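# Carry the tube rack through self-closing doors to the desk

## Task

Move the tube rack from the counter, through the self-closing doors, onto the desk, using as many of the robots as you like. It counts as done only if the rack stands upright on the desk, each tube sits fully seated in a hole, and both doors are closed at the end. The task fails if the rack or any tube touches the floor, or if any robot tips over or is left leaning. Finish by releasing the rack and moving the robots away from it.

## Robot and tools

Robots: three identical Hello Robot Stretch 3 units named r1, r2 and r3. Each has a two-wheel differential base with a passive omni wheel at the back, a lift carriage on a mast, and a telescoping arm that reaches out to the robot's right side. The base cannot strafe, so the gripper is moved forward or back by driving. The base is 0.33 m long and 0.34 m wide. Turning in place pivots about the point between the drive wheels, 0.05 m behind the front edge. With the arm retracted and the wrist folded, the wrist pokes up to 0.06 m beyond the right side and a spin sweeps a 0.28 m radius; an unfolded level gripper reaches past that circle. A loose object may occasionally get a brief shove from outside.

Frames: the base frame sits on the floor between the drive wheels, x forward, y left, z up. The odometry frame is the base frame at scene start. hand_pose is in the base frame, located where the closed fingertips meet; with all wrist joints at zero its x axis points up, y back along the arm toward the mast, z toward the robot's rear. Every robot reports in its own frames, so relative positions between robots can only be judged from images, lidar_m, wrist_depth_mm and head_depth_mm.

execute_actions(actions, cameras): actions is a list holding one action or none (empty just returns state and images). An action maps robot names to commands; all listed motions start together. Per robot:
- base: exactly one key. translate_m is a relative drive in metres, -1 to 1, positive forward, measured from where the base was in the latest reported state. rotate_rad is a relative spin in radians, -3.2 to 3.2, positive counter-clockwise seen from above.
- joints: absolute targets by name (tolerance in brackets): lift_m 0 to 1.1 m arm height (±0.004); arm_m 0 to 0.52 m extension (±0.004); wrist_yaw_rad -1.345 to 4.42 (±0.02; 0 along the arm, positive swings toward the front, 3.0 folds over the base); wrist_pitch_rad -1.57 to 0.451 (±0.05; 0 level, negative tips fingertips down); wrist_roll_rad -2.911 to 2.911 (±0.02; 0 means fingers side by side and level); gripper_m -0.089 to 0.179 (±0.004; larger is wider; actual tip gap is 0.007 m less when nearly shut, 0.025 m less when fully open, zero below 0.007); head_pan_rad -3.953 to 1.73 (0 forward, positive left, -1.57 looks along the arm); head_tilt_rad -1.53 to 0.419 (0 level, negative down).
- contact_limits: only arm_m, a motor_effort percent 1 to 100 at which the arm motion halts with contact_stop (around -value when retracting). Lower is gentler; too low stops instantly. It also caps holding force until the next action; values over the maximum are clipped.
cameras: list of names such as r2_wrist_camera, or "all"; omitted/null means all, [] means none; one unknown name rejects the call. Any action runs at most 15 s. Unknown keys or out-of-range numbers reject the whole call and nothing moves. If a result reports a stop, any later execute_actions, wait or finished_scene calls in the same reply are skipped. A joint, base or robot left out may keep pushing toward an earlier target without status showing it.

wait(seconds 0 to 10): commands nothing, returns state and images. zoom_image(camera, region [x0,y0,x1,y1] pixels, top-left origin, at most 504x504) magnifies that camera's newest full image. finished_scene(scene) ends the scene permanently after the last command is held; the goal must hold at that moment.

Result lines: base_status and joint_status give how each motion of the last accepted action ended (done, off_target, contact_stop, time_out, torque_fault). Base done only means wheels turned as commanded, slipping included; off_target means blocked and still pushing. on_its_own covers uncommanded parts; its 'held at' is the held target, not the actual position. joint_positions; motor_effort in percent, positive toward higher values, peak of last action in brackets, with fixed bias and noise (positive wheel effort pushes forward); an at-rest effort outside its rest range hints at load or contact. base_odometry counts wheel turns; heading -3.142 to 3.142, left positive. turned_by_wheels and turned_by_imu give turn since the last result. base_tilt in degrees, forward/right positive, with a fixed bias up to about 4 degrees. lidar_m: 12 distances in metres from the base origin, 30-degree sectors, first straight ahead, counter-clockwise (4th left, 7th behind, 10th right), '-' = nothing; plane 0.17 m high, range 0.15 to 12 m, sees other robots and table legs but not glass or tabletops; own parts can hide sectors 5, 6, 9, 10. wrist_depth_mm (45 to 1000) and head_depth_mm (280 to 4000, sideways image) are 7x7 grids of median depth, '-' invalid. pictures lists image order. Camera calibration gives K and base-to-camera transforms, approximate.

Cautions: a hard squeeze between two robots fails the run, and no line reports robot-robot contact; once touching, even millimetres more drive presses hard. Equal commands give travel differing up to 2.5 cm per metre, which strains a jointly carried load and can topple a robot. Arm and lift halt and go slack on firm contact; a slack lift may sink under load or be pushed up by closing fingers. Base, wrist and head never auto-stop; a wrist servo pushed hard for seconds shuts off for 10 s. Full base speed (0.30 m/s, 1.9 rad/s) needs lift_m under 0.30, arm_m under 0.03, wrist_yaw_rad over 2.54; otherwise 0.10 m/s and 0.63 rad/s. Grip by commanding gripper_m below object width; release by going at least 0.02 above the contact value; readings don't confirm a grasp; re-squeeze with a different value. Fold or unfold the wrist only with lift_m 0.32 to 0.95, wrist_pitch_rad -0.4, roll near 0; folded, lift may drop to 0.25. With yaw below -0.4 keep pitch at -0.5 or lower. Pushing against something rigid with the gripper above about 0.45 m, repeat pushes, driving while holding a fixed thing, or snagging (worst reversing) can tip the robot; back out in small steps, free the gripper, and lower lift to about 0.2 if still leaning. Avoid drops, slips, slamming and hard hits.

Each tool is called after ">>>" by a JSON object that holds its "name" and its "arguments".

## Session

>>> {"name": "execute_actions", "arguments": {"actions": []}}

Scene clock: 0.00 s.
r1.base_odometry: x=+0.000 y=+0.000 heading=+0.000 (m, m, rad; r1's odometry frame)
r1.turned_by_wheels: +0.000 (rad since the last result)
r1.turned_by_imu: +0.000 (rad since the last result)
r1.base_tilt: forward=+0.2 right=+0.1 (deg)
r1.lidar_m: 1.21 1.18 1.24 0.96 0.95 0.99 1.40 1.47 3.01 2.36 2.21 1.61
r1.head_depth_mm: 1608 1625 1619 1624 1633 1649 1641 / 1496 1494 1514 1512 1513 1516 1529 / 1386 1405 1395 1411 1415 1417 1416 / 1300 1309 1318 1312 1319 1318 1319 / 1223 1230 1231 1236 1240 1237 1247 / 1159 1158 1160 1164 1169 1167 1174 / 1095 1099 1103 1100 1105 1107 1109
r1.base_status: not commanded
r1.joint_positions: lift_m=+0.424 arm_m=-0.001 wrist_yaw_rad=+3.055 wrist_pitch_rad=-0.488 wrist_roll_rad=+0.016 gripper_m=+0.037 head_pan_rad=-0.016 head_tilt_rad=-0.001
r1.joint_status: not commanded
r1.motor_effort: left_wheel=+0 right_wheel=+1 lift_m=+39 arm_m=+0 wrist_yaw_rad=+0 wrist_pitch_rad=+6 wrist_roll_rad=+0 gripper_m=-1 head_pan_rad=+0 head_tilt_rad=+3 (%)
r1.hand_pose: x=-0.0026 y=+0.0699 z=+0.4214 quat_wxyz=(+0.202, +0.698, +0.139, +0.673) (m; r1's base frame)
r1.wrist_depth_mm: 743 808 980 - - - - / 777 870 - - - - - / 866 947 - - - - - / 881 887 907 885 880 871 873 / 738 745 733 741 766 742 740 / 665 637 665 644 636 627 641 / 564 579 - - 565 560 556
r2.base_odometry: x=+0.000 y=+0.000 heading=+0.000 (m, m, rad; r2's odometry frame)
r2.turned_by_wheels: +0.000 (rad since the last result)
r2.turned_by_imu: +0.000 (rad since the last result)
r2.base_tilt: forward=+1.1 right=+1.3 (deg)
r2.lidar_m: 1.36 2.96 2.88 2.39 2.38 1.38 1.15 1.74 0.92 0.76 0.76 0.85
r2.head_depth_mm: 1126 1135 1143 1149 1153 1167 1178 / 1310 1327 1338 1347 1357 1369 1380 / 1576 1598 1612 1629 1636 1653 1674 / 1876 1999 2028 2045 2059 2095 2112 / 2062 2643 2732 2765 2803 2828 2460 / 2050 2844 2910 2886 2883 2884 2498 / 2033 2802 2799 2790 2829 2786 2486
r2.base_status: not commanded
r2.joint_positions: lift_m=+0.595 arm_m=+0.003 wrist_yaw_rad=+2.979 wrist_pitch_rad=-0.440 wrist_roll_rad=+0.018 gripper_m=+0.037 head_pan_rad=-0.018 head_tilt_rad=-0.007
r2.joint_status: not commanded
r2.motor_effort: left_wheel=+0 right_wheel=+1 lift_m=+26 arm_m=+0 wrist_yaw_rad=+0 wrist_pitch_rad=+7 wrist_roll_rad=+0 gripper_m=+0 head_pan_rad=+0 head_tilt_rad=+2 (%)
r2.hand_pose: x=+0.0145 y=+0.0712 z=+0.6030 quat_wxyz=(+0.211, +0.706, +0.096, +0.669) (m; r2's base frame)
r2.wrist_depth_mm: - - - - - - - / - - - - - - - / - - - - - - - / - - - - - - - / - - - 996 - 971 - / 829 821 - 820 806 830 833 / 713 714 707 720 725 712 711
r3.base_odometry: x=+0.000 y=+0.000 heading=+0.000 (m, m, rad; r3's odometry frame)
r3.turned_by_wheels: +0.000 (rad since the last result)
r3.turned_by_imu: +0.000 (rad since the last result)
r3.base_tilt: forward=+1.8 right=-0.8 (deg)
r3.lidar_m: 1.98 1.98 2.30 2.81 2.55 1.38 1.16 1.16 1.31 1.95 1.50 2.01
r3.head_depth_mm: 1929 2217 2253 2215 2255 2276 2208 / 1945 2134 2164 2164 2172 2156 2201 / 1951 2104 2084 2083 2078 2084 2116 / 1978 2046 2019 2045 2039 2067 2028 / 1932 1967 1980 2001 1983 1976 1993 / 1893 1929 1899 1900 1912 1914 1920 / 1845 1855 1857 1871 1858 1864 1859
r3.base_status: not commanded
r3.joint_positions: lift_m=+0.560 arm_m=+0.000 wrist_yaw_rad=+3.080 wrist_pitch_rad=-0.344 wrist_roll_rad=+0.014 gripper_m=+0.037 head_pan_rad=+0.010 head_tilt_rad=-0.020
r3.joint_status: not commanded
r3.motor_effort: left_wheel=+0 right_wheel=+1 lift_m=+25 arm_m=+0 wrist_yaw_rad=+1 wrist_pitch_rad=+5 wrist_roll_rad=+0 gripper_m=+0 head_pan_rad=+0 head_tilt_rad=+2 (%)
r3.hand_pose: x=-0.0068 y=+0.0874 z=+0.5895 quat_wxyz=(+0.143, +0.705, +0.098, +0.688) (m; r3's base frame)
r3.wrist_depth_mm: - - - - - - - / - - - - - - - / - - - - - - - / - - - - - - - / - - - - - - - / 888 904 890 871 - 851 850 / 771 767 - 740 741 734 729
pictures: r1_head_camera (sideways: a quarter turn clockwise sets it upright), r1_nav_camera (sideways: a quarter turn counterclockwise sets it upright), r1_wrist_camera, r2_head_camera (sideways: a quarter turn clockwise sets it upright), r2_nav_camera (sideways: a quarter turn counterclockwise sets it upright), r2_wrist_camera, r3_head_camera (sideways: a quarter turn clockwise sets it upright), r3_nav_camera (sideways: a quarter turn counterclockwise sets it upright), r3_wrist_camera
Images, in order (width x height): r1_head_camera 896x504, r1_nav_camera 672x504, r1_wrist_camera 644x364, r2_head_camera 896x504, r2_nav_camera 672x504, r2_wrist_camera 644x364, r3_head_camera 896x504, r3_nav_camera 672x504, r3_wrist_camera 644x364.

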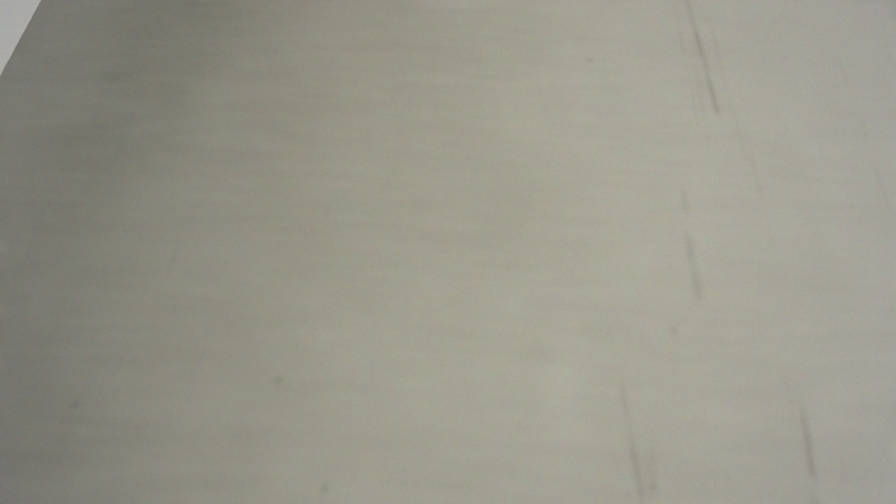

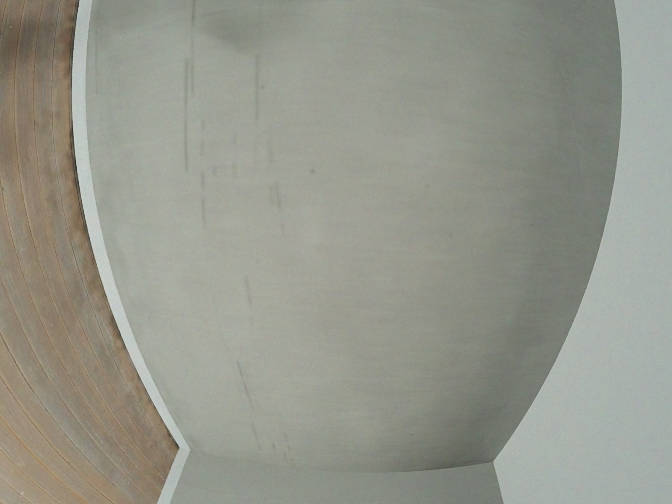

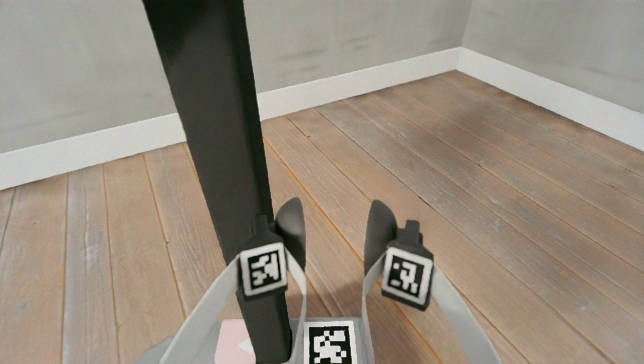

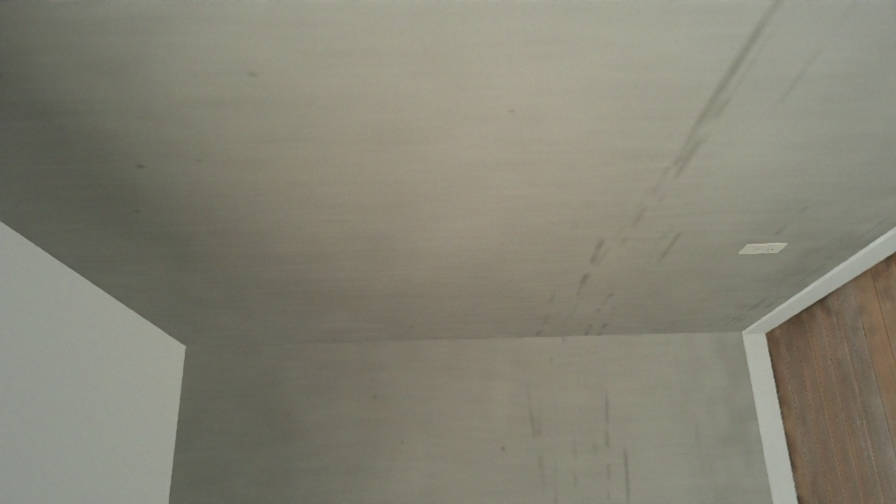

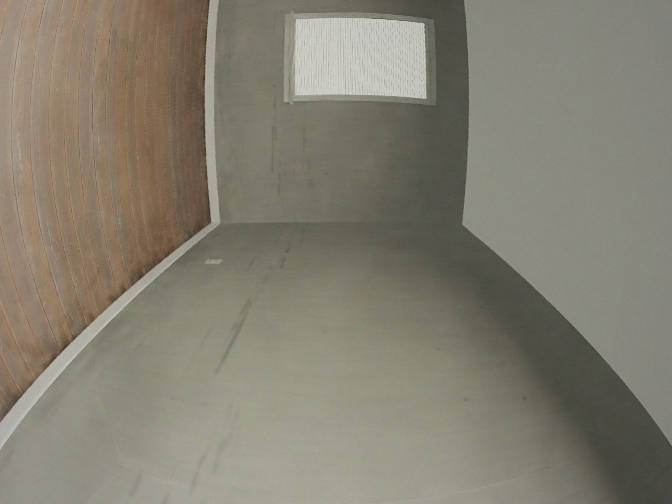

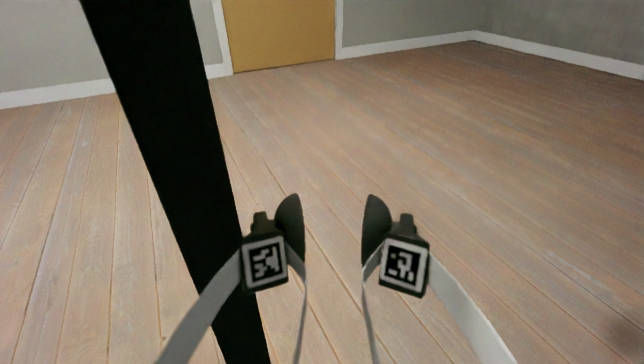

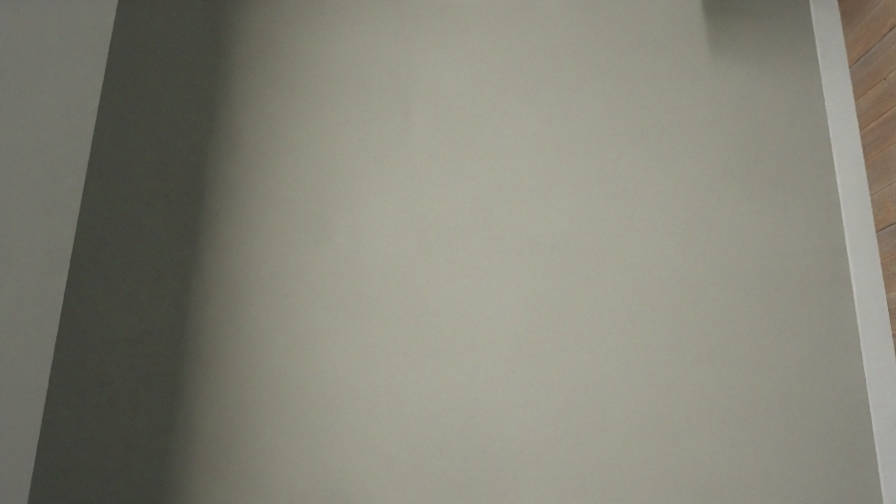

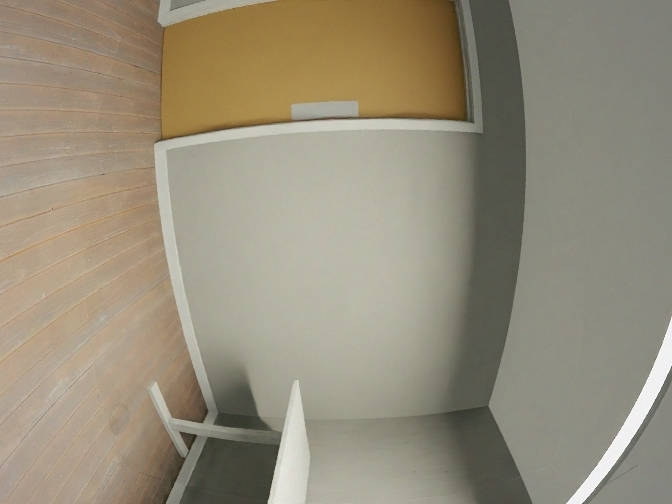

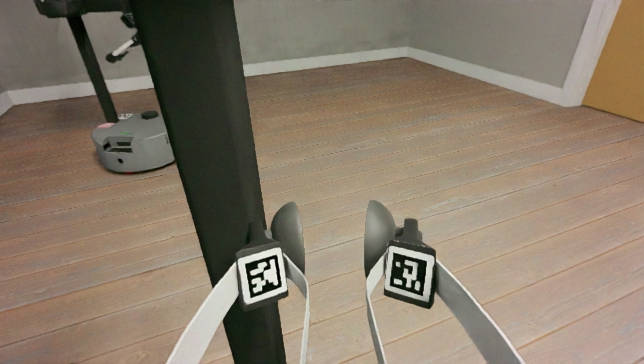

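>>> {"name": "execute_actions", "arguments": {"actions": [{"r1":{"joints":{"head_pan_rad":-2.4,"head_tilt_rad":-0.4,"lift_m":0.27}},"r2":{"joints":{"head_pan_rad":-3.7,"head_tilt_rad":-0.4,"lift_m":0.27}},"r3":{"joints":{"head_pan_rad":-1.3,"head_tilt_rad":-0.4,"lift_m":0.27}}}], "cameras": ["r1_nav_camera","r2_nav_camera","r3_nav_camera","r3_head_camera","r1_head_camera"]}}

Scene clock: 7.90 s.
r1.base_odometry: x=+0.000 y=+0.000 heading=+0.000 (m, m, rad; r1's odometry frame)
r1.turned_by_wheels: +0.000 (rad since the last result)
r1.turned_by_imu: +0.002 (rad since the last result)
r1.base_tilt: forward=+0.2 right=+0.1 (deg)
r1.lidar_m: 1.21 1.18 1.24 0.96 0.95 0.99 1.40 1.48 3.00 2.35 2.21 1.60
r1.head_depth_mm: 3001 3193 3389 3451 2455 1820 1446 / 3078 3271 3470 3615 2301 1787 1434 / 3127 3233 3419 3164 1713 1723 1411 / 3199 3457 3715 3571 2362 1770 1407 / 3314 3482 3769 3447 2335 1763 1405 / 3338 3668 3799 3418 2314 1752 1392 / 3428 3632 3777 3363 2257 1725 1382
r1.base_status: not commanded
r1.joint_positions: lift_m=+0.270 arm_m=-0.001 wrist_yaw_rad=+3.055 wrist_pitch_rad=-0.488 wrist_roll_rad=+0.016 gripper_m=+0.037 head_pan_rad=-2.393 head_tilt_rad=-0.395
r1.joint_status: all done
r1.motor_effort: left_wheel=+1(0) right_wheel=+0(1) lift_m=+24(32) arm_m=+1(0) wrist_yaw_rad=+0(0) wrist_pitch_rad=+6(6) wrist_roll_rad=-1(0) gripper_m=+0(1) head_pan_rad=-5(52) head_tilt_rad=-2(30) (%)
r1.hand_pose: x=-0.0026 y=+0.0699 z=+0.2678 quat_wxyz=(+0.202, +0.698, +0.140, +0.673) (m; r1's base frame)
r1.wrist_depth_mm: 731 825 985 - - - 998 / 793 870 - - - - 999 / 811 782 - 777 796 786 780 / 629 644 636 640 627 621 630 / 534 537 - 556 554 530 529 / 480 - - - - 452 462 / - - - - 403 400 404
r2.base_odometry: x=+0.000 y=+0.000 heading=+0.000 (m, m, rad; r2's odometry frame)
r2.turned_by_wheels: +0.000 (rad since the last result)
r2.turned_by_imu: +0.000 (rad since the last result)
r2.base_tilt: forward=+1.1 right=+1.3 (deg)
r2.lidar_m: 1.36 2.97 2.87 2.39 2.38 1.38 1.16 1.75 0.92 0.76 0.76 0.85
r2.head_depth_mm: 2171 2269 2416 2564 2353 1804 1473 / 2301 2439 2586 2779 2353 1814 1468 / 2462 2586 2258 2356 2377 1818 1477 / 2509 2685 1987 2005 2155 1812 1474 / 2284 2420 1783 1748 1852 1830 1482 / 2061 2180 1839 1543 1638 1741 1475 / 1899 1978 1849 1390 1460 1554 1492
r2.base_status: not commanded
r2.joint_positions: lift_m=+0.270 arm_m=+0.003 wrist_yaw_rad=+2.979 wrist_pitch_rad=-0.441 wrist_roll_rad=+0.018 gripper_m=+0.037 head_pan_rad=-3.693 head_tilt_rad=-0.395
r2.joint_status: all done
r2.motor_effort: left_wheel=+0(0) right_wheel=+1(1) lift_m=+15(22) arm_m=-2(0) wrist_yaw_rad=+0(1) wrist_pitch_rad=+8(8) wrist_roll_rad=+0(0) gripper_m=-1(1) head_pan_rad=-5(59) head_tilt_rad=-1(27) (%)
r2.hand_pose: x=+0.0145 y=+0.0710 z=+0.2781 quat_wxyz=(+0.211, +0.706, +0.096, +0.669) (m; r2's base frame)
r2.wrist_depth_mm: - - - - - - - / - - - - - - - / 877 874 901 870 858 849 844 / 671 672 671 668 666 661 660 / 544 551 - 549 567 536 543 / 463 496 - - 447 456 457 / - - - - 398 391 397
r3.base_odometry: x=+0.000 y=+0.000 heading=+0.000 (m, m, rad; r3's odometry frame)
r3.turned_by_wheels: +0.000 (rad since the last result)
r3.turned_by_imu: +0.001 (rad since the last result)
r3.base_tilt: forward=+1.8 right=-0.8 (deg)
r3.lidar_m: 1.98 1.97 2.29 2.81 2.55 1.38 1.16 1.16 1.30 1.95 1.50 2.00
r3.head_depth_mm: 1673 1799 1915 2065 2173 1806 1458 / 1683 1795 1902 2098 2192 1801 1459 / 1675 1797 1940 2055 2189 1837 1447 / 1680 1785 1908 2061 2205 1801 1445 / 1664 1781 1819 1593 2162 1736 1445 / 1676 1784 1829 2066 2200 1794 1445 / 1669 1786 1797 2066 2167 1799 1454
r3.base_status: not commanded
r3.joint_positions: lift_m=+0.270 arm_m=+0.000 wrist_yaw_rad=+3.080 wrist_pitch_rad=-0.345 wrist_roll_rad=+0.014 gripper_m=+0.037 head_pan_rad=-1.293 head_tilt_rad=-0.395
r3.joint_status: all done
r3.motor_effort: left_wheel=+0(0) right_wheel=+1(1) lift_m=+23(23) arm_m=+0(0) wrist_yaw_rad=+0(0) wrist_pitch_rad=+5(5) wrist_roll_rad=+0(0) gripper_m=+0(0) head_pan_rad=-4(59) head_tilt_rad=-2(25) (%)
r3.hand_pose: x=-0.0068 y=+0.0873 z=+0.2995 quat_wxyz=(+0.144, +0.705, +0.099, +0.688) (m; r3's base frame)
r3.wrist_depth_mm: - - - - - - - / - - - - - - - / - - - - - 982 955 / 805 786 - 767 768 748 731 / 630 630 - 623 643 604 595 / 526 519 - 530 - 504 500 / 459 - - - 438 434 434
pictures: r1_head_camera (sideways: a quarter turn clockwise sets it upright), r1_nav_camera (sideways: a quarter turn counterclockwise sets it upright), r2_nav_camera (sideways: a quarter turn counterclockwise sets it upright), r3_head_camera (sideways: a quarter turn clockwise sets it upright), r3_nav_camera (sideways: a quarter turn counterclockwise sets it upright)
camera_calibration (this result's frames):
r1_head_camera: T_world_to_cam=[[0.238456, 0.260247, -0.935634, 1.23924], [0.668626, -0.742718, -0.0361807, 0.0464741], [-0.704328, -0.616962, -0.351113, 0.417876], [0, 0, 0, 1]] pos_world=[-0.0322549, -0.0301758, 1.30787]
r1_nav_camera: T_world_to_cam=[[-0.279231, -0.312831, 0.907836, -1.13995], [-0.717889, 0.695899, 0.018992, 0.0345293], [-0.637704, -0.646422, -0.418894, 0.507308], [0, 0, 0, 1]] pos_world=[0.0299897, -0.0527062, 1.24674]
r2_nav_camera: T_world_to_cam=[[-0.329009, 0.195205, 0.923931, -1.15673], [0.544716, 0.838452, 0.0168268, 0.0240195], [-0.771387, 0.508816, -0.382189, 0.463387], [0, 0, 0, 1]] pos_world=[-0.036209, -0.0301182, 1.24544]
r3_head_camera: T_world_to_cam=[[-0.130311, 0.389142, -0.911914, 1.20912], [0.944299, 0.329044, 0.00547418, -0.0081591], [0.30219, -0.860406, -0.410344, 0.489063], [0, 0, 0, 1]] pos_world=[0.0174769, -0.0470426, 1.30335]
r3_nav_camera: T_world_to_cam=[[0.0781551, -0.430321, 0.899286, -1.12715], [-0.956443, -0.286854, -0.0541409, 0.12901], [0.281261, -0.855885, -0.433997, 0.516169], [0, 0, 0, 1]] pos_world=[0.0663045, -0.00624749, 1.24463]
Images, in order (width x height): r1_head_camera 896x504, r1_nav_camera 672x504, r2_nav_camera 672x504, r3_head_camera 896x504, r3_nav_camera 672x504.

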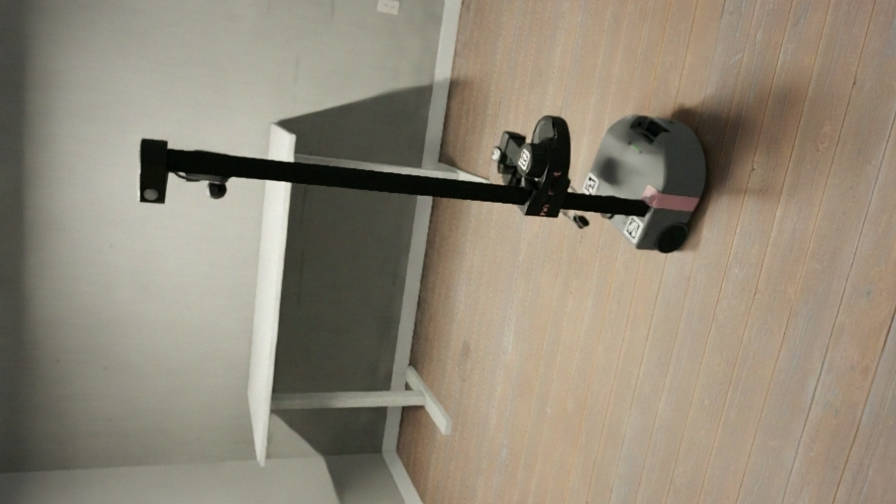

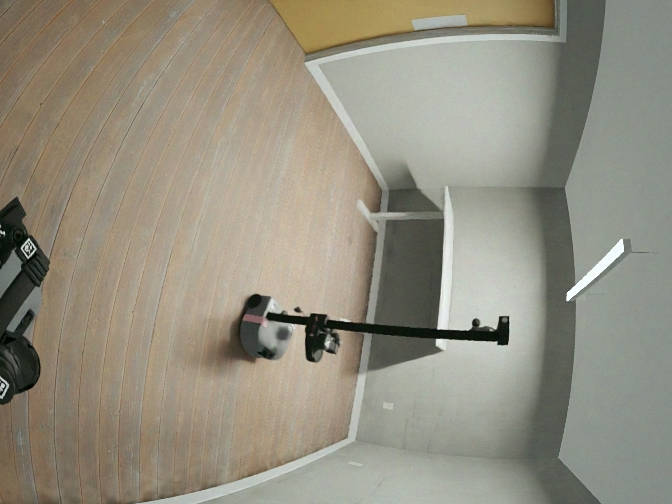

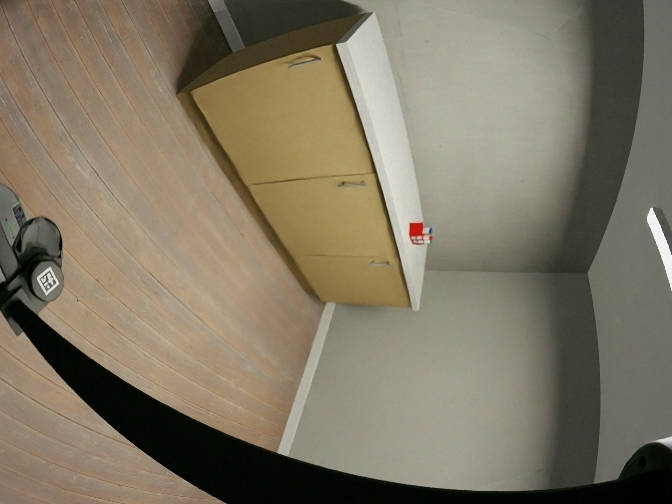

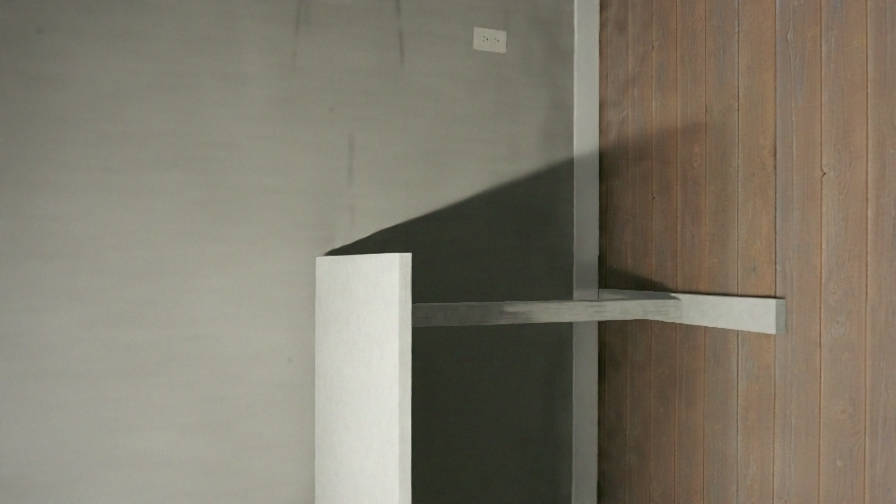

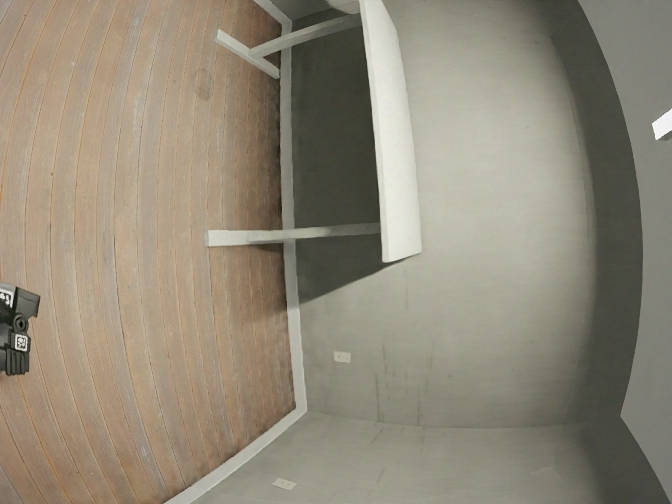

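>>> {"name": "execute_actions", "arguments": {"actions": [{"r2":{"base":{"rotate_rad":-0.855},"joints":{"head_pan_rad":-3.75,"head_tilt_rad":-0.3}},"r3":{"base":{"rotate_rad":0.76},"joints":{"head_pan_rad":-0.3,"head_tilt_rad":-0.5}},"r1":{"base":{"rotate_rad":-1.3},"joints":{"head_pan_rad":0,"head_tilt_rad":-0.5}}}], "cameras": ["r1_nav_camera","r2_nav_camera","r3_nav_camera"]}}

>>> {"name": "execute_actions", "arguments": {"actions": [{"r2":{"base":{"translate_m":-1},"joints":{"head_pan_rad":-2.2,"head_tilt_rad":-0.5}},"r3":{"base":{"translate_m":1}}}], "cameras": ["r2_head_camera","r2_nav_camera","r3_nav_camera"]}}

Scene clock: 19.90 s.
r1.base_odometry: x=+0.000 y=+0.000 heading=-1.300 (m, m, rad; r1's odometry frame)
r1.turned_by_wheels: -1.300 (rad since the last result)
r1.turned_by_imu: -1.283 (rad since the last result)
r1.base_tilt: forward=+0.2 right=+0.1 (deg)
r1.lidar_m: 2.21 2.14 1.32 1.18 1.18 1.05 0.94 0.94 1.13 1.53 1.52 2.57
r1.head_depth_mm: 2105 2251 2472 2664 2121 1644 1339 / 2061 2262 2500 2679 2115 1627 1332 / 2013 2216 2410 2605 2080 1617 1330 / 1943 2101 2330 2536 2073 1609 1314 / 1869 2015 2217 2415 2036 1583 1296 / 1823 1965 2136 2349 2006 1577 1296 / 1778 1948 2104 2311 1984 1557 1290
r1.base_status: done
r1.joint_positions: lift_m=+0.270 arm_m=-0.001 wrist_yaw_rad=+3.055 wrist_pitch_rad=-0.488 wrist_roll_rad=+0.016 gripper_m=+0.037 head_pan_rad=-0.007 head_tilt_rad=-0.494
r1.joint_status: all done
r1.motor_effort: left_wheel=+1(10) right_wheel=-1(4) lift_m=+24(25) arm_m=+0(0) wrist_yaw_rad=-1(1) wrist_pitch_rad=+6(5) wrist_roll_rad=-1(0) gripper_m=+0(0) head_pan_rad=+4(51) head_tilt_rad=-3(16) (%)
r1.hand_pose: x=-0.0026 y=+0.0699 z=+0.2678 quat_wxyz=(+0.202, +0.698, +0.140, +0.673) (m; r1's base frame)
r1.wrist_depth_mm: - - - - - - - / - - - 999 - - - / 797 774 - 780 785 777 796 / 629 651 635 629 631 635 622 / 538 544 - 552 552 534 537 / 473 - - - - 459 461 / - - - - 402 397 401
r2.base_odometry: x=+0.000 y=+0.000 heading=-0.855 (m, m, rad; r2's odometry frame)
r2.turned_by_wheels: -0.855 (rad since the last result)
r2.turned_by_imu: -0.861 (rad since the last result)
r2.base_tilt: forward=+1.1 right=+1.3 (deg)
r2.lidar_m: 0.77 0.96 1.95 2.98 2.59 2.38 1.95 1.24 1.15 1.27 0.83 0.76
r2.head_depth_mm: 2309 2459 2552 2734 2712 2011 1591 / 2272 2398 2522 2658 2726 2016 1593 / 2192 2336 2470 2570 2672 2026 1606 / 2157 2267 2363 2522 2605 2033 1609 / 2111 2217 2332 2451 2546 2043 1602 / 2063 2162 2260 2399 2502 2022 1607 / 2014 2115 2218 2323 2438 2035 1603
r2.base_status: done
r2.joint_positions: lift_m=+0.270 arm_m=+0.003 wrist_yaw_rad=+2.979 wrist_pitch_rad=-0.441 wrist_roll_rad=+0.018 gripper_m=+0.037 head_pan_rad=-3.743 head_tilt_rad=-0.310
r2.joint_status: all done
r2.motor_effort: left_wheel=+1(7) right_wheel=+0(4) lift_m=+15(15) arm_m=-1(1) wrist_yaw_rad=-1(1) wrist_pitch_rad=+8(8) wrist_roll_rad=+0(0) gripper_m=+0(1) head_pan_rad=-5(15) head_tilt_rad=+4(15) (%)
r2.hand_pose: x=+0.0145 y=+0.0710 z=+0.2781 quat_wxyz=(+0.211, +0.706, +0.096, +0.669) (m; r2's base frame)
r2.wrist_depth_mm: - - - - - - - / - - - - - - - / 881 888 871 863 843 857 864 / 663 658 676 668 674 665 660 / 544 551 - 552 567 545 536 / 464 493 - - 448 452 456 / - - - - 397 394 395
r3.base_odometry: x=+0.000 y=+0.000 heading=+0.760 (m, m, rad; r3's odometry frame)
r3.turned_by_wheels: +0.760 (rad since the last result)
r3.turned_by_imu: +0.748 (rad since the last result)
r3.base_tilt: forward=+1.8 right=-0.7 (deg)
r3.lidar_m: 2.10 2.61 1.60 1.79 1.23 1.16 1.18 1.53 1.50 1.98 2.00 1.97
r3.head_depth_mm: 1622 1747 1921 2089 2076 1629 1346 / 1638 1807 1958 2119 2072 1623 1347 / 1692 1802 1984 2160 2071 1633 1340 / 1776 1893 2066 2299 2055 1633 1342 / 1820 1964 2137 2329 2048 1637 1340 / 1840 2020 2206 2384 2054 1623 1342 / 1874 2044 2220 2435 2060 1612 1333
r3.base_status: done
r3.joint_positions: lift_m=+0.270 arm_m=+0.000 wrist_yaw_rad=+3.080 wrist_pitch_rad=-0.345 wrist_roll_rad=+0.014 gripper_m=+0.037 head_pan_rad=-0.307 head_tilt_rad=-0.494
r3.joint_status: all done
r3.motor_effort: left_wheel=-2(9) right_wheel=+4(12) lift_m=+22(22) arm_m=+0(0) wrist_yaw_rad=+1(1) wrist_pitch_rad=+5(5) wrist_roll_rad=+0(0) gripper_m=+0(0) head_pan_rad=+5(60) head_tilt_rad=-2(15) (%)
r3.hand_pose: x=-0.0068 y=+0.0873 z=+0.2995 quat_wxyz=(+0.144, +0.705, +0.099, +0.688) (m; r3's base frame)
r3.wrist_depth_mm: - - - - - - - / - - - - - - - / - - - - - 971 965 / 808 795 - 765 755 738 730 / 638 624 - 615 625 607 596 / 527 526 - 527 - 506 499 / 456 - - - 433 435 427
pictures: r1_nav_camera (sideways: a quarter turn counterclockwise sets it upright), r2_nav_camera (sideways: a quarter turn counterclockwise sets it upright), r3_nav_camera (sideways: a quarter turn counterclockwise sets it upright)
camera_calibration (this result's frames):
r1_nav_camera: T_world_to_cam=[[0.505762, 0.0354062, 0.861946, -1.08488], [0.0465258, -0.998823, 0.0137288, 0.0367206], [0.861418, 0.0331593, -0.506814, 0.612564], [0, 0, 0, 1]] pos_world=[0.0193102, 0.0547767, 1.24506]
r2_nav_camera: T_world_to_cam=[[-0.25267, 0.166077, 0.953193, -1.1954], [0.587198, 0.809311, 0.0146445, 0.0265998], [-0.768997, 0.563413, -0.302008, 0.359024], [0, 0, 0, 1]] pos_world=[-0.041572, -0.0252777, 1.24748]
r3_nav_camera: T_world_to_cam=[[0.484733, -0.198717, 0.85179, -1.06768], [-0.294154, -0.954162, -0.0552038, 0.126346], [0.823716, -0.223798, -0.520967, 0.626025], [0, 0, 0, 1]] pos_world=[0.039039, 0.0484922, 1.24255]
Images, in order (width x height): r1_nav_camera 672x504, r2_nav_camera 672x504, r3_nav_camera 672x504.

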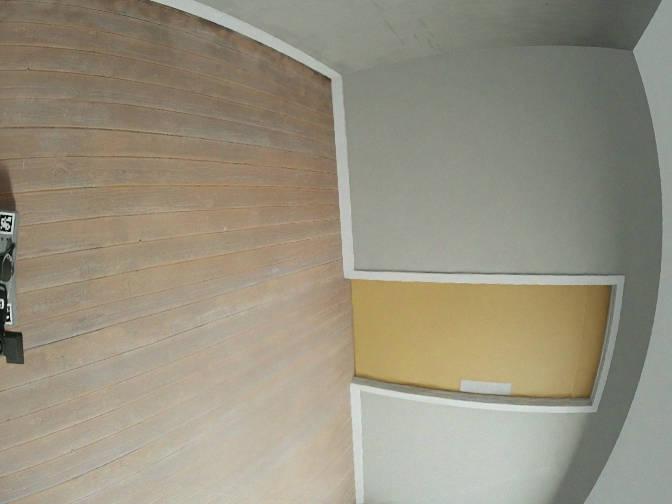

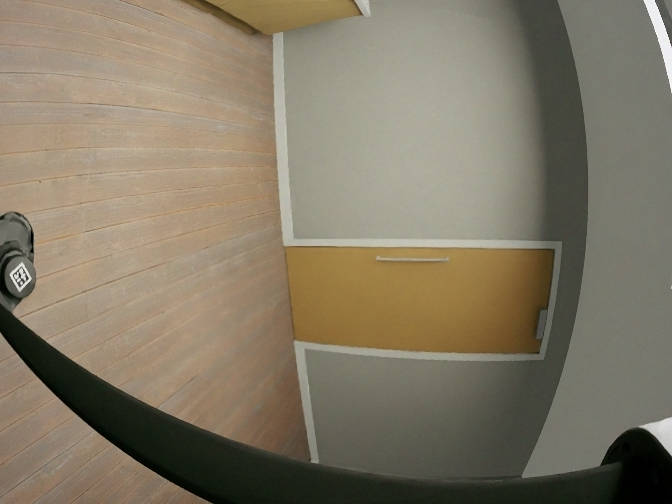

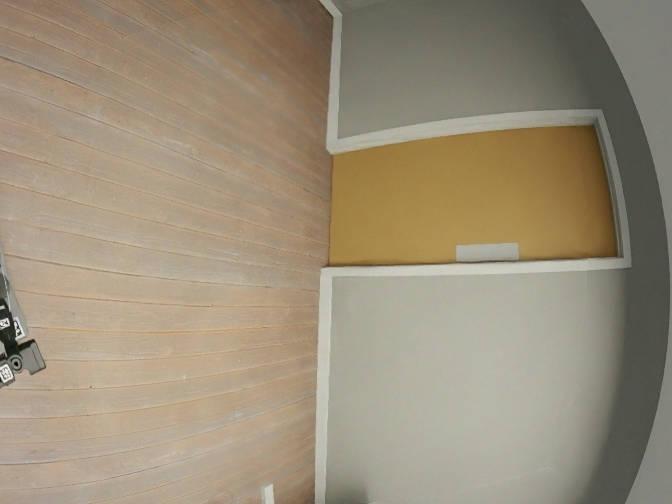

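Scene clock: 24.93 s.
r1.base_odometry: x=+0.000 y=+0.000 heading=-1.300 (m, m, rad; r1's odometry frame)
r1.turned_by_wheels: +0.000 (rad since the last result)
r1.turned_by_imu: +0.001 (rad since the last result)
r1.base_tilt: forward=+0.2 right=+0.1 (deg)
r1.lidar_m: 2.21 2.13 1.32 1.18 1.18 1.05 0.94 0.94 1.12 2.12 3.17 1.48
r1.head_depth_mm: 2101 2277 2519 2634 2096 1643 1354 / 2068 2259 2487 2650 2076 1626 1342 / 2013 2209 2437 2582 2058 1609 1317 / 1950 2118 2347 2520 2030 1598 1314 / 1870 2036 2228 2389 2042 1579 1305 / 1829 1982 2180 2348 2010 1577 1298 / 1792 1934 2128 2322 1972 1578 1287
r1.base_status: not commanded
r1.joint_positions: lift_m=+0.270 arm_m=-0.001 wrist_yaw_rad=+3.055 wrist_pitch_rad=-0.488 wrist_roll_rad=+0.016 gripper_m=+0.037 head_pan_rad=-0.007 head_tilt_rad=-0.494
r1.joint_status: not commanded
r1.motor_effort: left_wheel=+1(1) right_wheel=-1(1) lift_m=+24(24) arm_m=+0(0) wrist_yaw_rad=-1(0) wrist_pitch_rad=+6(6) wrist_roll_rad=+0(0) gripper_m=-1(1) head_pan_rad=+4(4) head_tilt_rad=-2(3) (%)
r1.hand_pose: x=-0.0026 y=+0.0699 z=+0.2678 quat_wxyz=(+0.202, +0.698, +0.140, +0.673) (m; r1's base frame)
r1.wrist_depth_mm: - - - - - - - / - - - - - - - / 803 777 - 796 777 777 780 / 642 645 638 629 628 618 635 / 541 536 - 556 549 530 532 / 481 - - - - 466 453 / - - - - 401 397 400
r2.base_odometry: x=-0.656 y=+0.754 heading=-0.855 (m, m, rad; r2's odometry frame)
r2.turned_by_wheels: +0.000 (rad since the last result)
r2.turned_by_imu: -0.005 (rad since the last result)
r2.base_tilt: forward=+1.1 right=+1.3 (deg)
r2.lidar_m: 1.71 2.12 3.31 2.44 1.58 1.45 1.46 0.86 0.78 0.78 0.96 1.69
r2.head_depth_mm: 1368 1475 1239 973 1100 1251 1367 / 1319 1437 1035 955 1052 1188 1335 / 1288 1399 1029 918 1010 1129 1307 / 1254 1362 1246 899 965 1078 1276 / 1226 1323 1246 869 924 1032 1160 / 1193 1283 1256 846 894 987 1110 / 1167 1254 1256 829 853 948 1057
r2.base_status: done
r2.joint_positions: lift_m=+0.270 arm_m=+0.003 wrist_yaw_rad=+2.979 wrist_pitch_rad=-0.441 wrist_roll_rad=+0.018 gripper_m=+0.037 head_pan_rad=-2.207 head_tilt_rad=-0.495
r2.joint_status: all done
r2.motor_effort: left_wheel=+1(6) right_wheel=+0(6) lift_m=+15(15) arm_m=+0(1) wrist_yaw_rad=+0(1) wrist_pitch_rad=+8(8) wrist_roll_rad=+0(0) gripper_m=-1(0) head_pan_rad=+4(59) head_tilt_rad=-1(18) (%)
r2.hand_pose: x=+0.0145 y=+0.0710 z=+0.2781 quat_wxyz=(+0.211, +0.706, +0.097, +0.669) (m; r2's base frame)
r2.wrist_depth_mm: - - - - - - - / - - - - - - - / 891 867 852 860 867 843 848 / 687 679 670 673 668 658 660 / 554 548 - 552 569 540 544 / 467 496 - - 441 457 456 / - - - - 394 396 394
r3.base_odometry: x=+0.725 y=+0.689 heading=+0.760 (m, m, rad; r3's odometry frame)
r3.turned_by_wheels: +0.000 (rad since the last result)
r3.turned_by_imu: +0.006 (rad since the last result)
r3.base_tilt: forward=+1.7 right=-0.7 (deg)
r3.lidar_m: 1.18 1.43 2.36 1.75 1.60 2.06 2.11 2.06 2.38 1.65 1.14 1.08
r3.head_depth_mm: 932 1000 1072 1123 1233 1365 1349 / 948 1027 1123 1226 1348 1476 1349 / 971 1043 1140 1243 1394 1531 1341 / 983 1064 1169 1275 1420 1536 1340 / 993 1085 1186 1314 1447 1574 1345 / 1020 1105 1213 1341 1481 1607 1332 / 1033 1126 1238 1361 1523 1586 1332
r3.base_status: done
r3.joint_positions: lift_m=+0.270 arm_m=+0.000 wrist_yaw_rad=+3.080 wrist_pitch_rad=-0.345 wrist_roll_rad=+0.014 gripper_m=+0.037 head_pan_rad=-0.307 head_tilt_rad=-0.495
r3.joint_status: not commanded
r3.motor_effort: left_wheel=-1(8) right_wheel=+2(11) lift_m=+23(22) arm_m=+0(0) wrist_yaw_rad=+1(1) wrist_pitch_rad=+5(5) wrist_roll_rad=+0(0) gripper_m=+0(0) head_pan_rad=+5(3) head_tilt_rad=-3(3) (%)
r3.hand_pose: x=-0.0068 y=+0.0873 z=+0.2995 quat_wxyz=(+0.144, +0.705, +0.099, +0.688) (m; r3's base frame)
r3.wrist_depth_mm: - - - - - - - / - - - - - - - / - - - - - 979 979 / 792 793 - 763 749 745 719 / 636 621 - 609 633 608 596 / 527 522 - 530 - 502 497 / 461 - - - 436 433 435
pictures: r2_head_camera (sideways: a quarter turn clockwise sets it upright), r2_nav_camera (sideways: a quarter turn counterclockwise sets it upright), r3_nav_camera (sideways: a quarter turn counterclockwise sets it upright)
camera_calibration (this result's frames):
r2_head_camera: T_world_to_cam=[[0.293343, 0.353056, -0.888426, 1.17546], [0.782042, -0.623136, 0.0105857, -0.0185786], [-0.549873, -0.697892, -0.458897, 0.55457], [0, 0, 0, 1]] pos_world=[-0.0253398, -0.0395494, 1.29899]
r2_nav_camera: T_world_to_cam=[[-0.275857, -0.383529, 0.881367, -1.10153], [-0.790217, 0.612525, 0.0192133, 0.029058], [-0.547229, -0.691172, -0.472041, 0.578941], [0, 0, 0, 1]] pos_world=[0.0359108, -0.0401189, 1.24358]
r3_nav_camera: T_world_to_cam=[[0.485369, -0.198881, 0.851389, -1.06716], [-0.294129, -0.95417, -0.0552099, 0.126354], [0.82335, -0.223621, -0.521622, 0.626878], [0, 0, 0, 1]] pos_world=[0.0389923, 0.0485082, 1.24254]
Images, in order (width x height): r2_head_camera 896x504, r2_nav_camera 672x504, r3_nav_camera 672x504.

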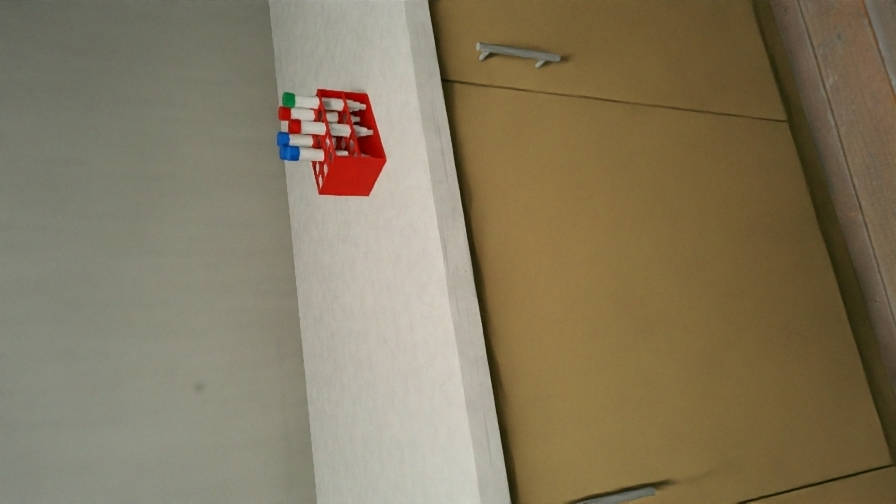

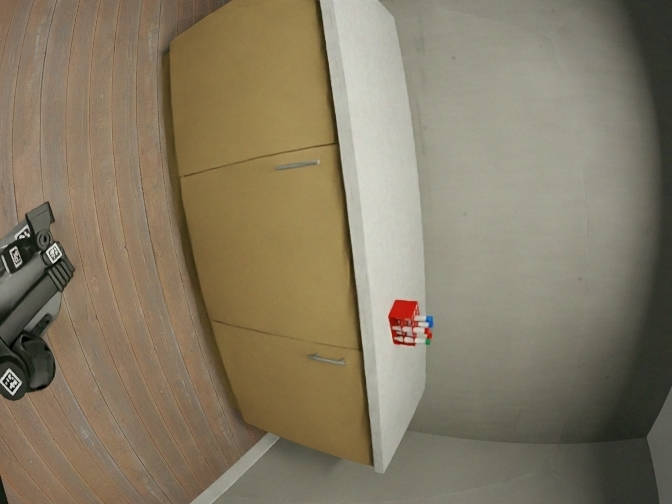

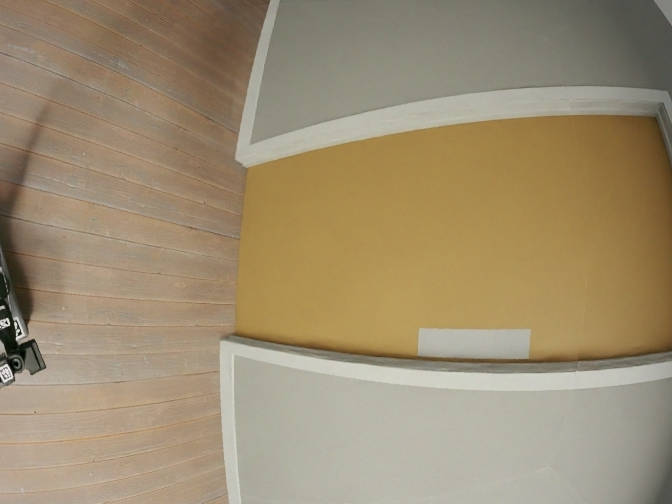

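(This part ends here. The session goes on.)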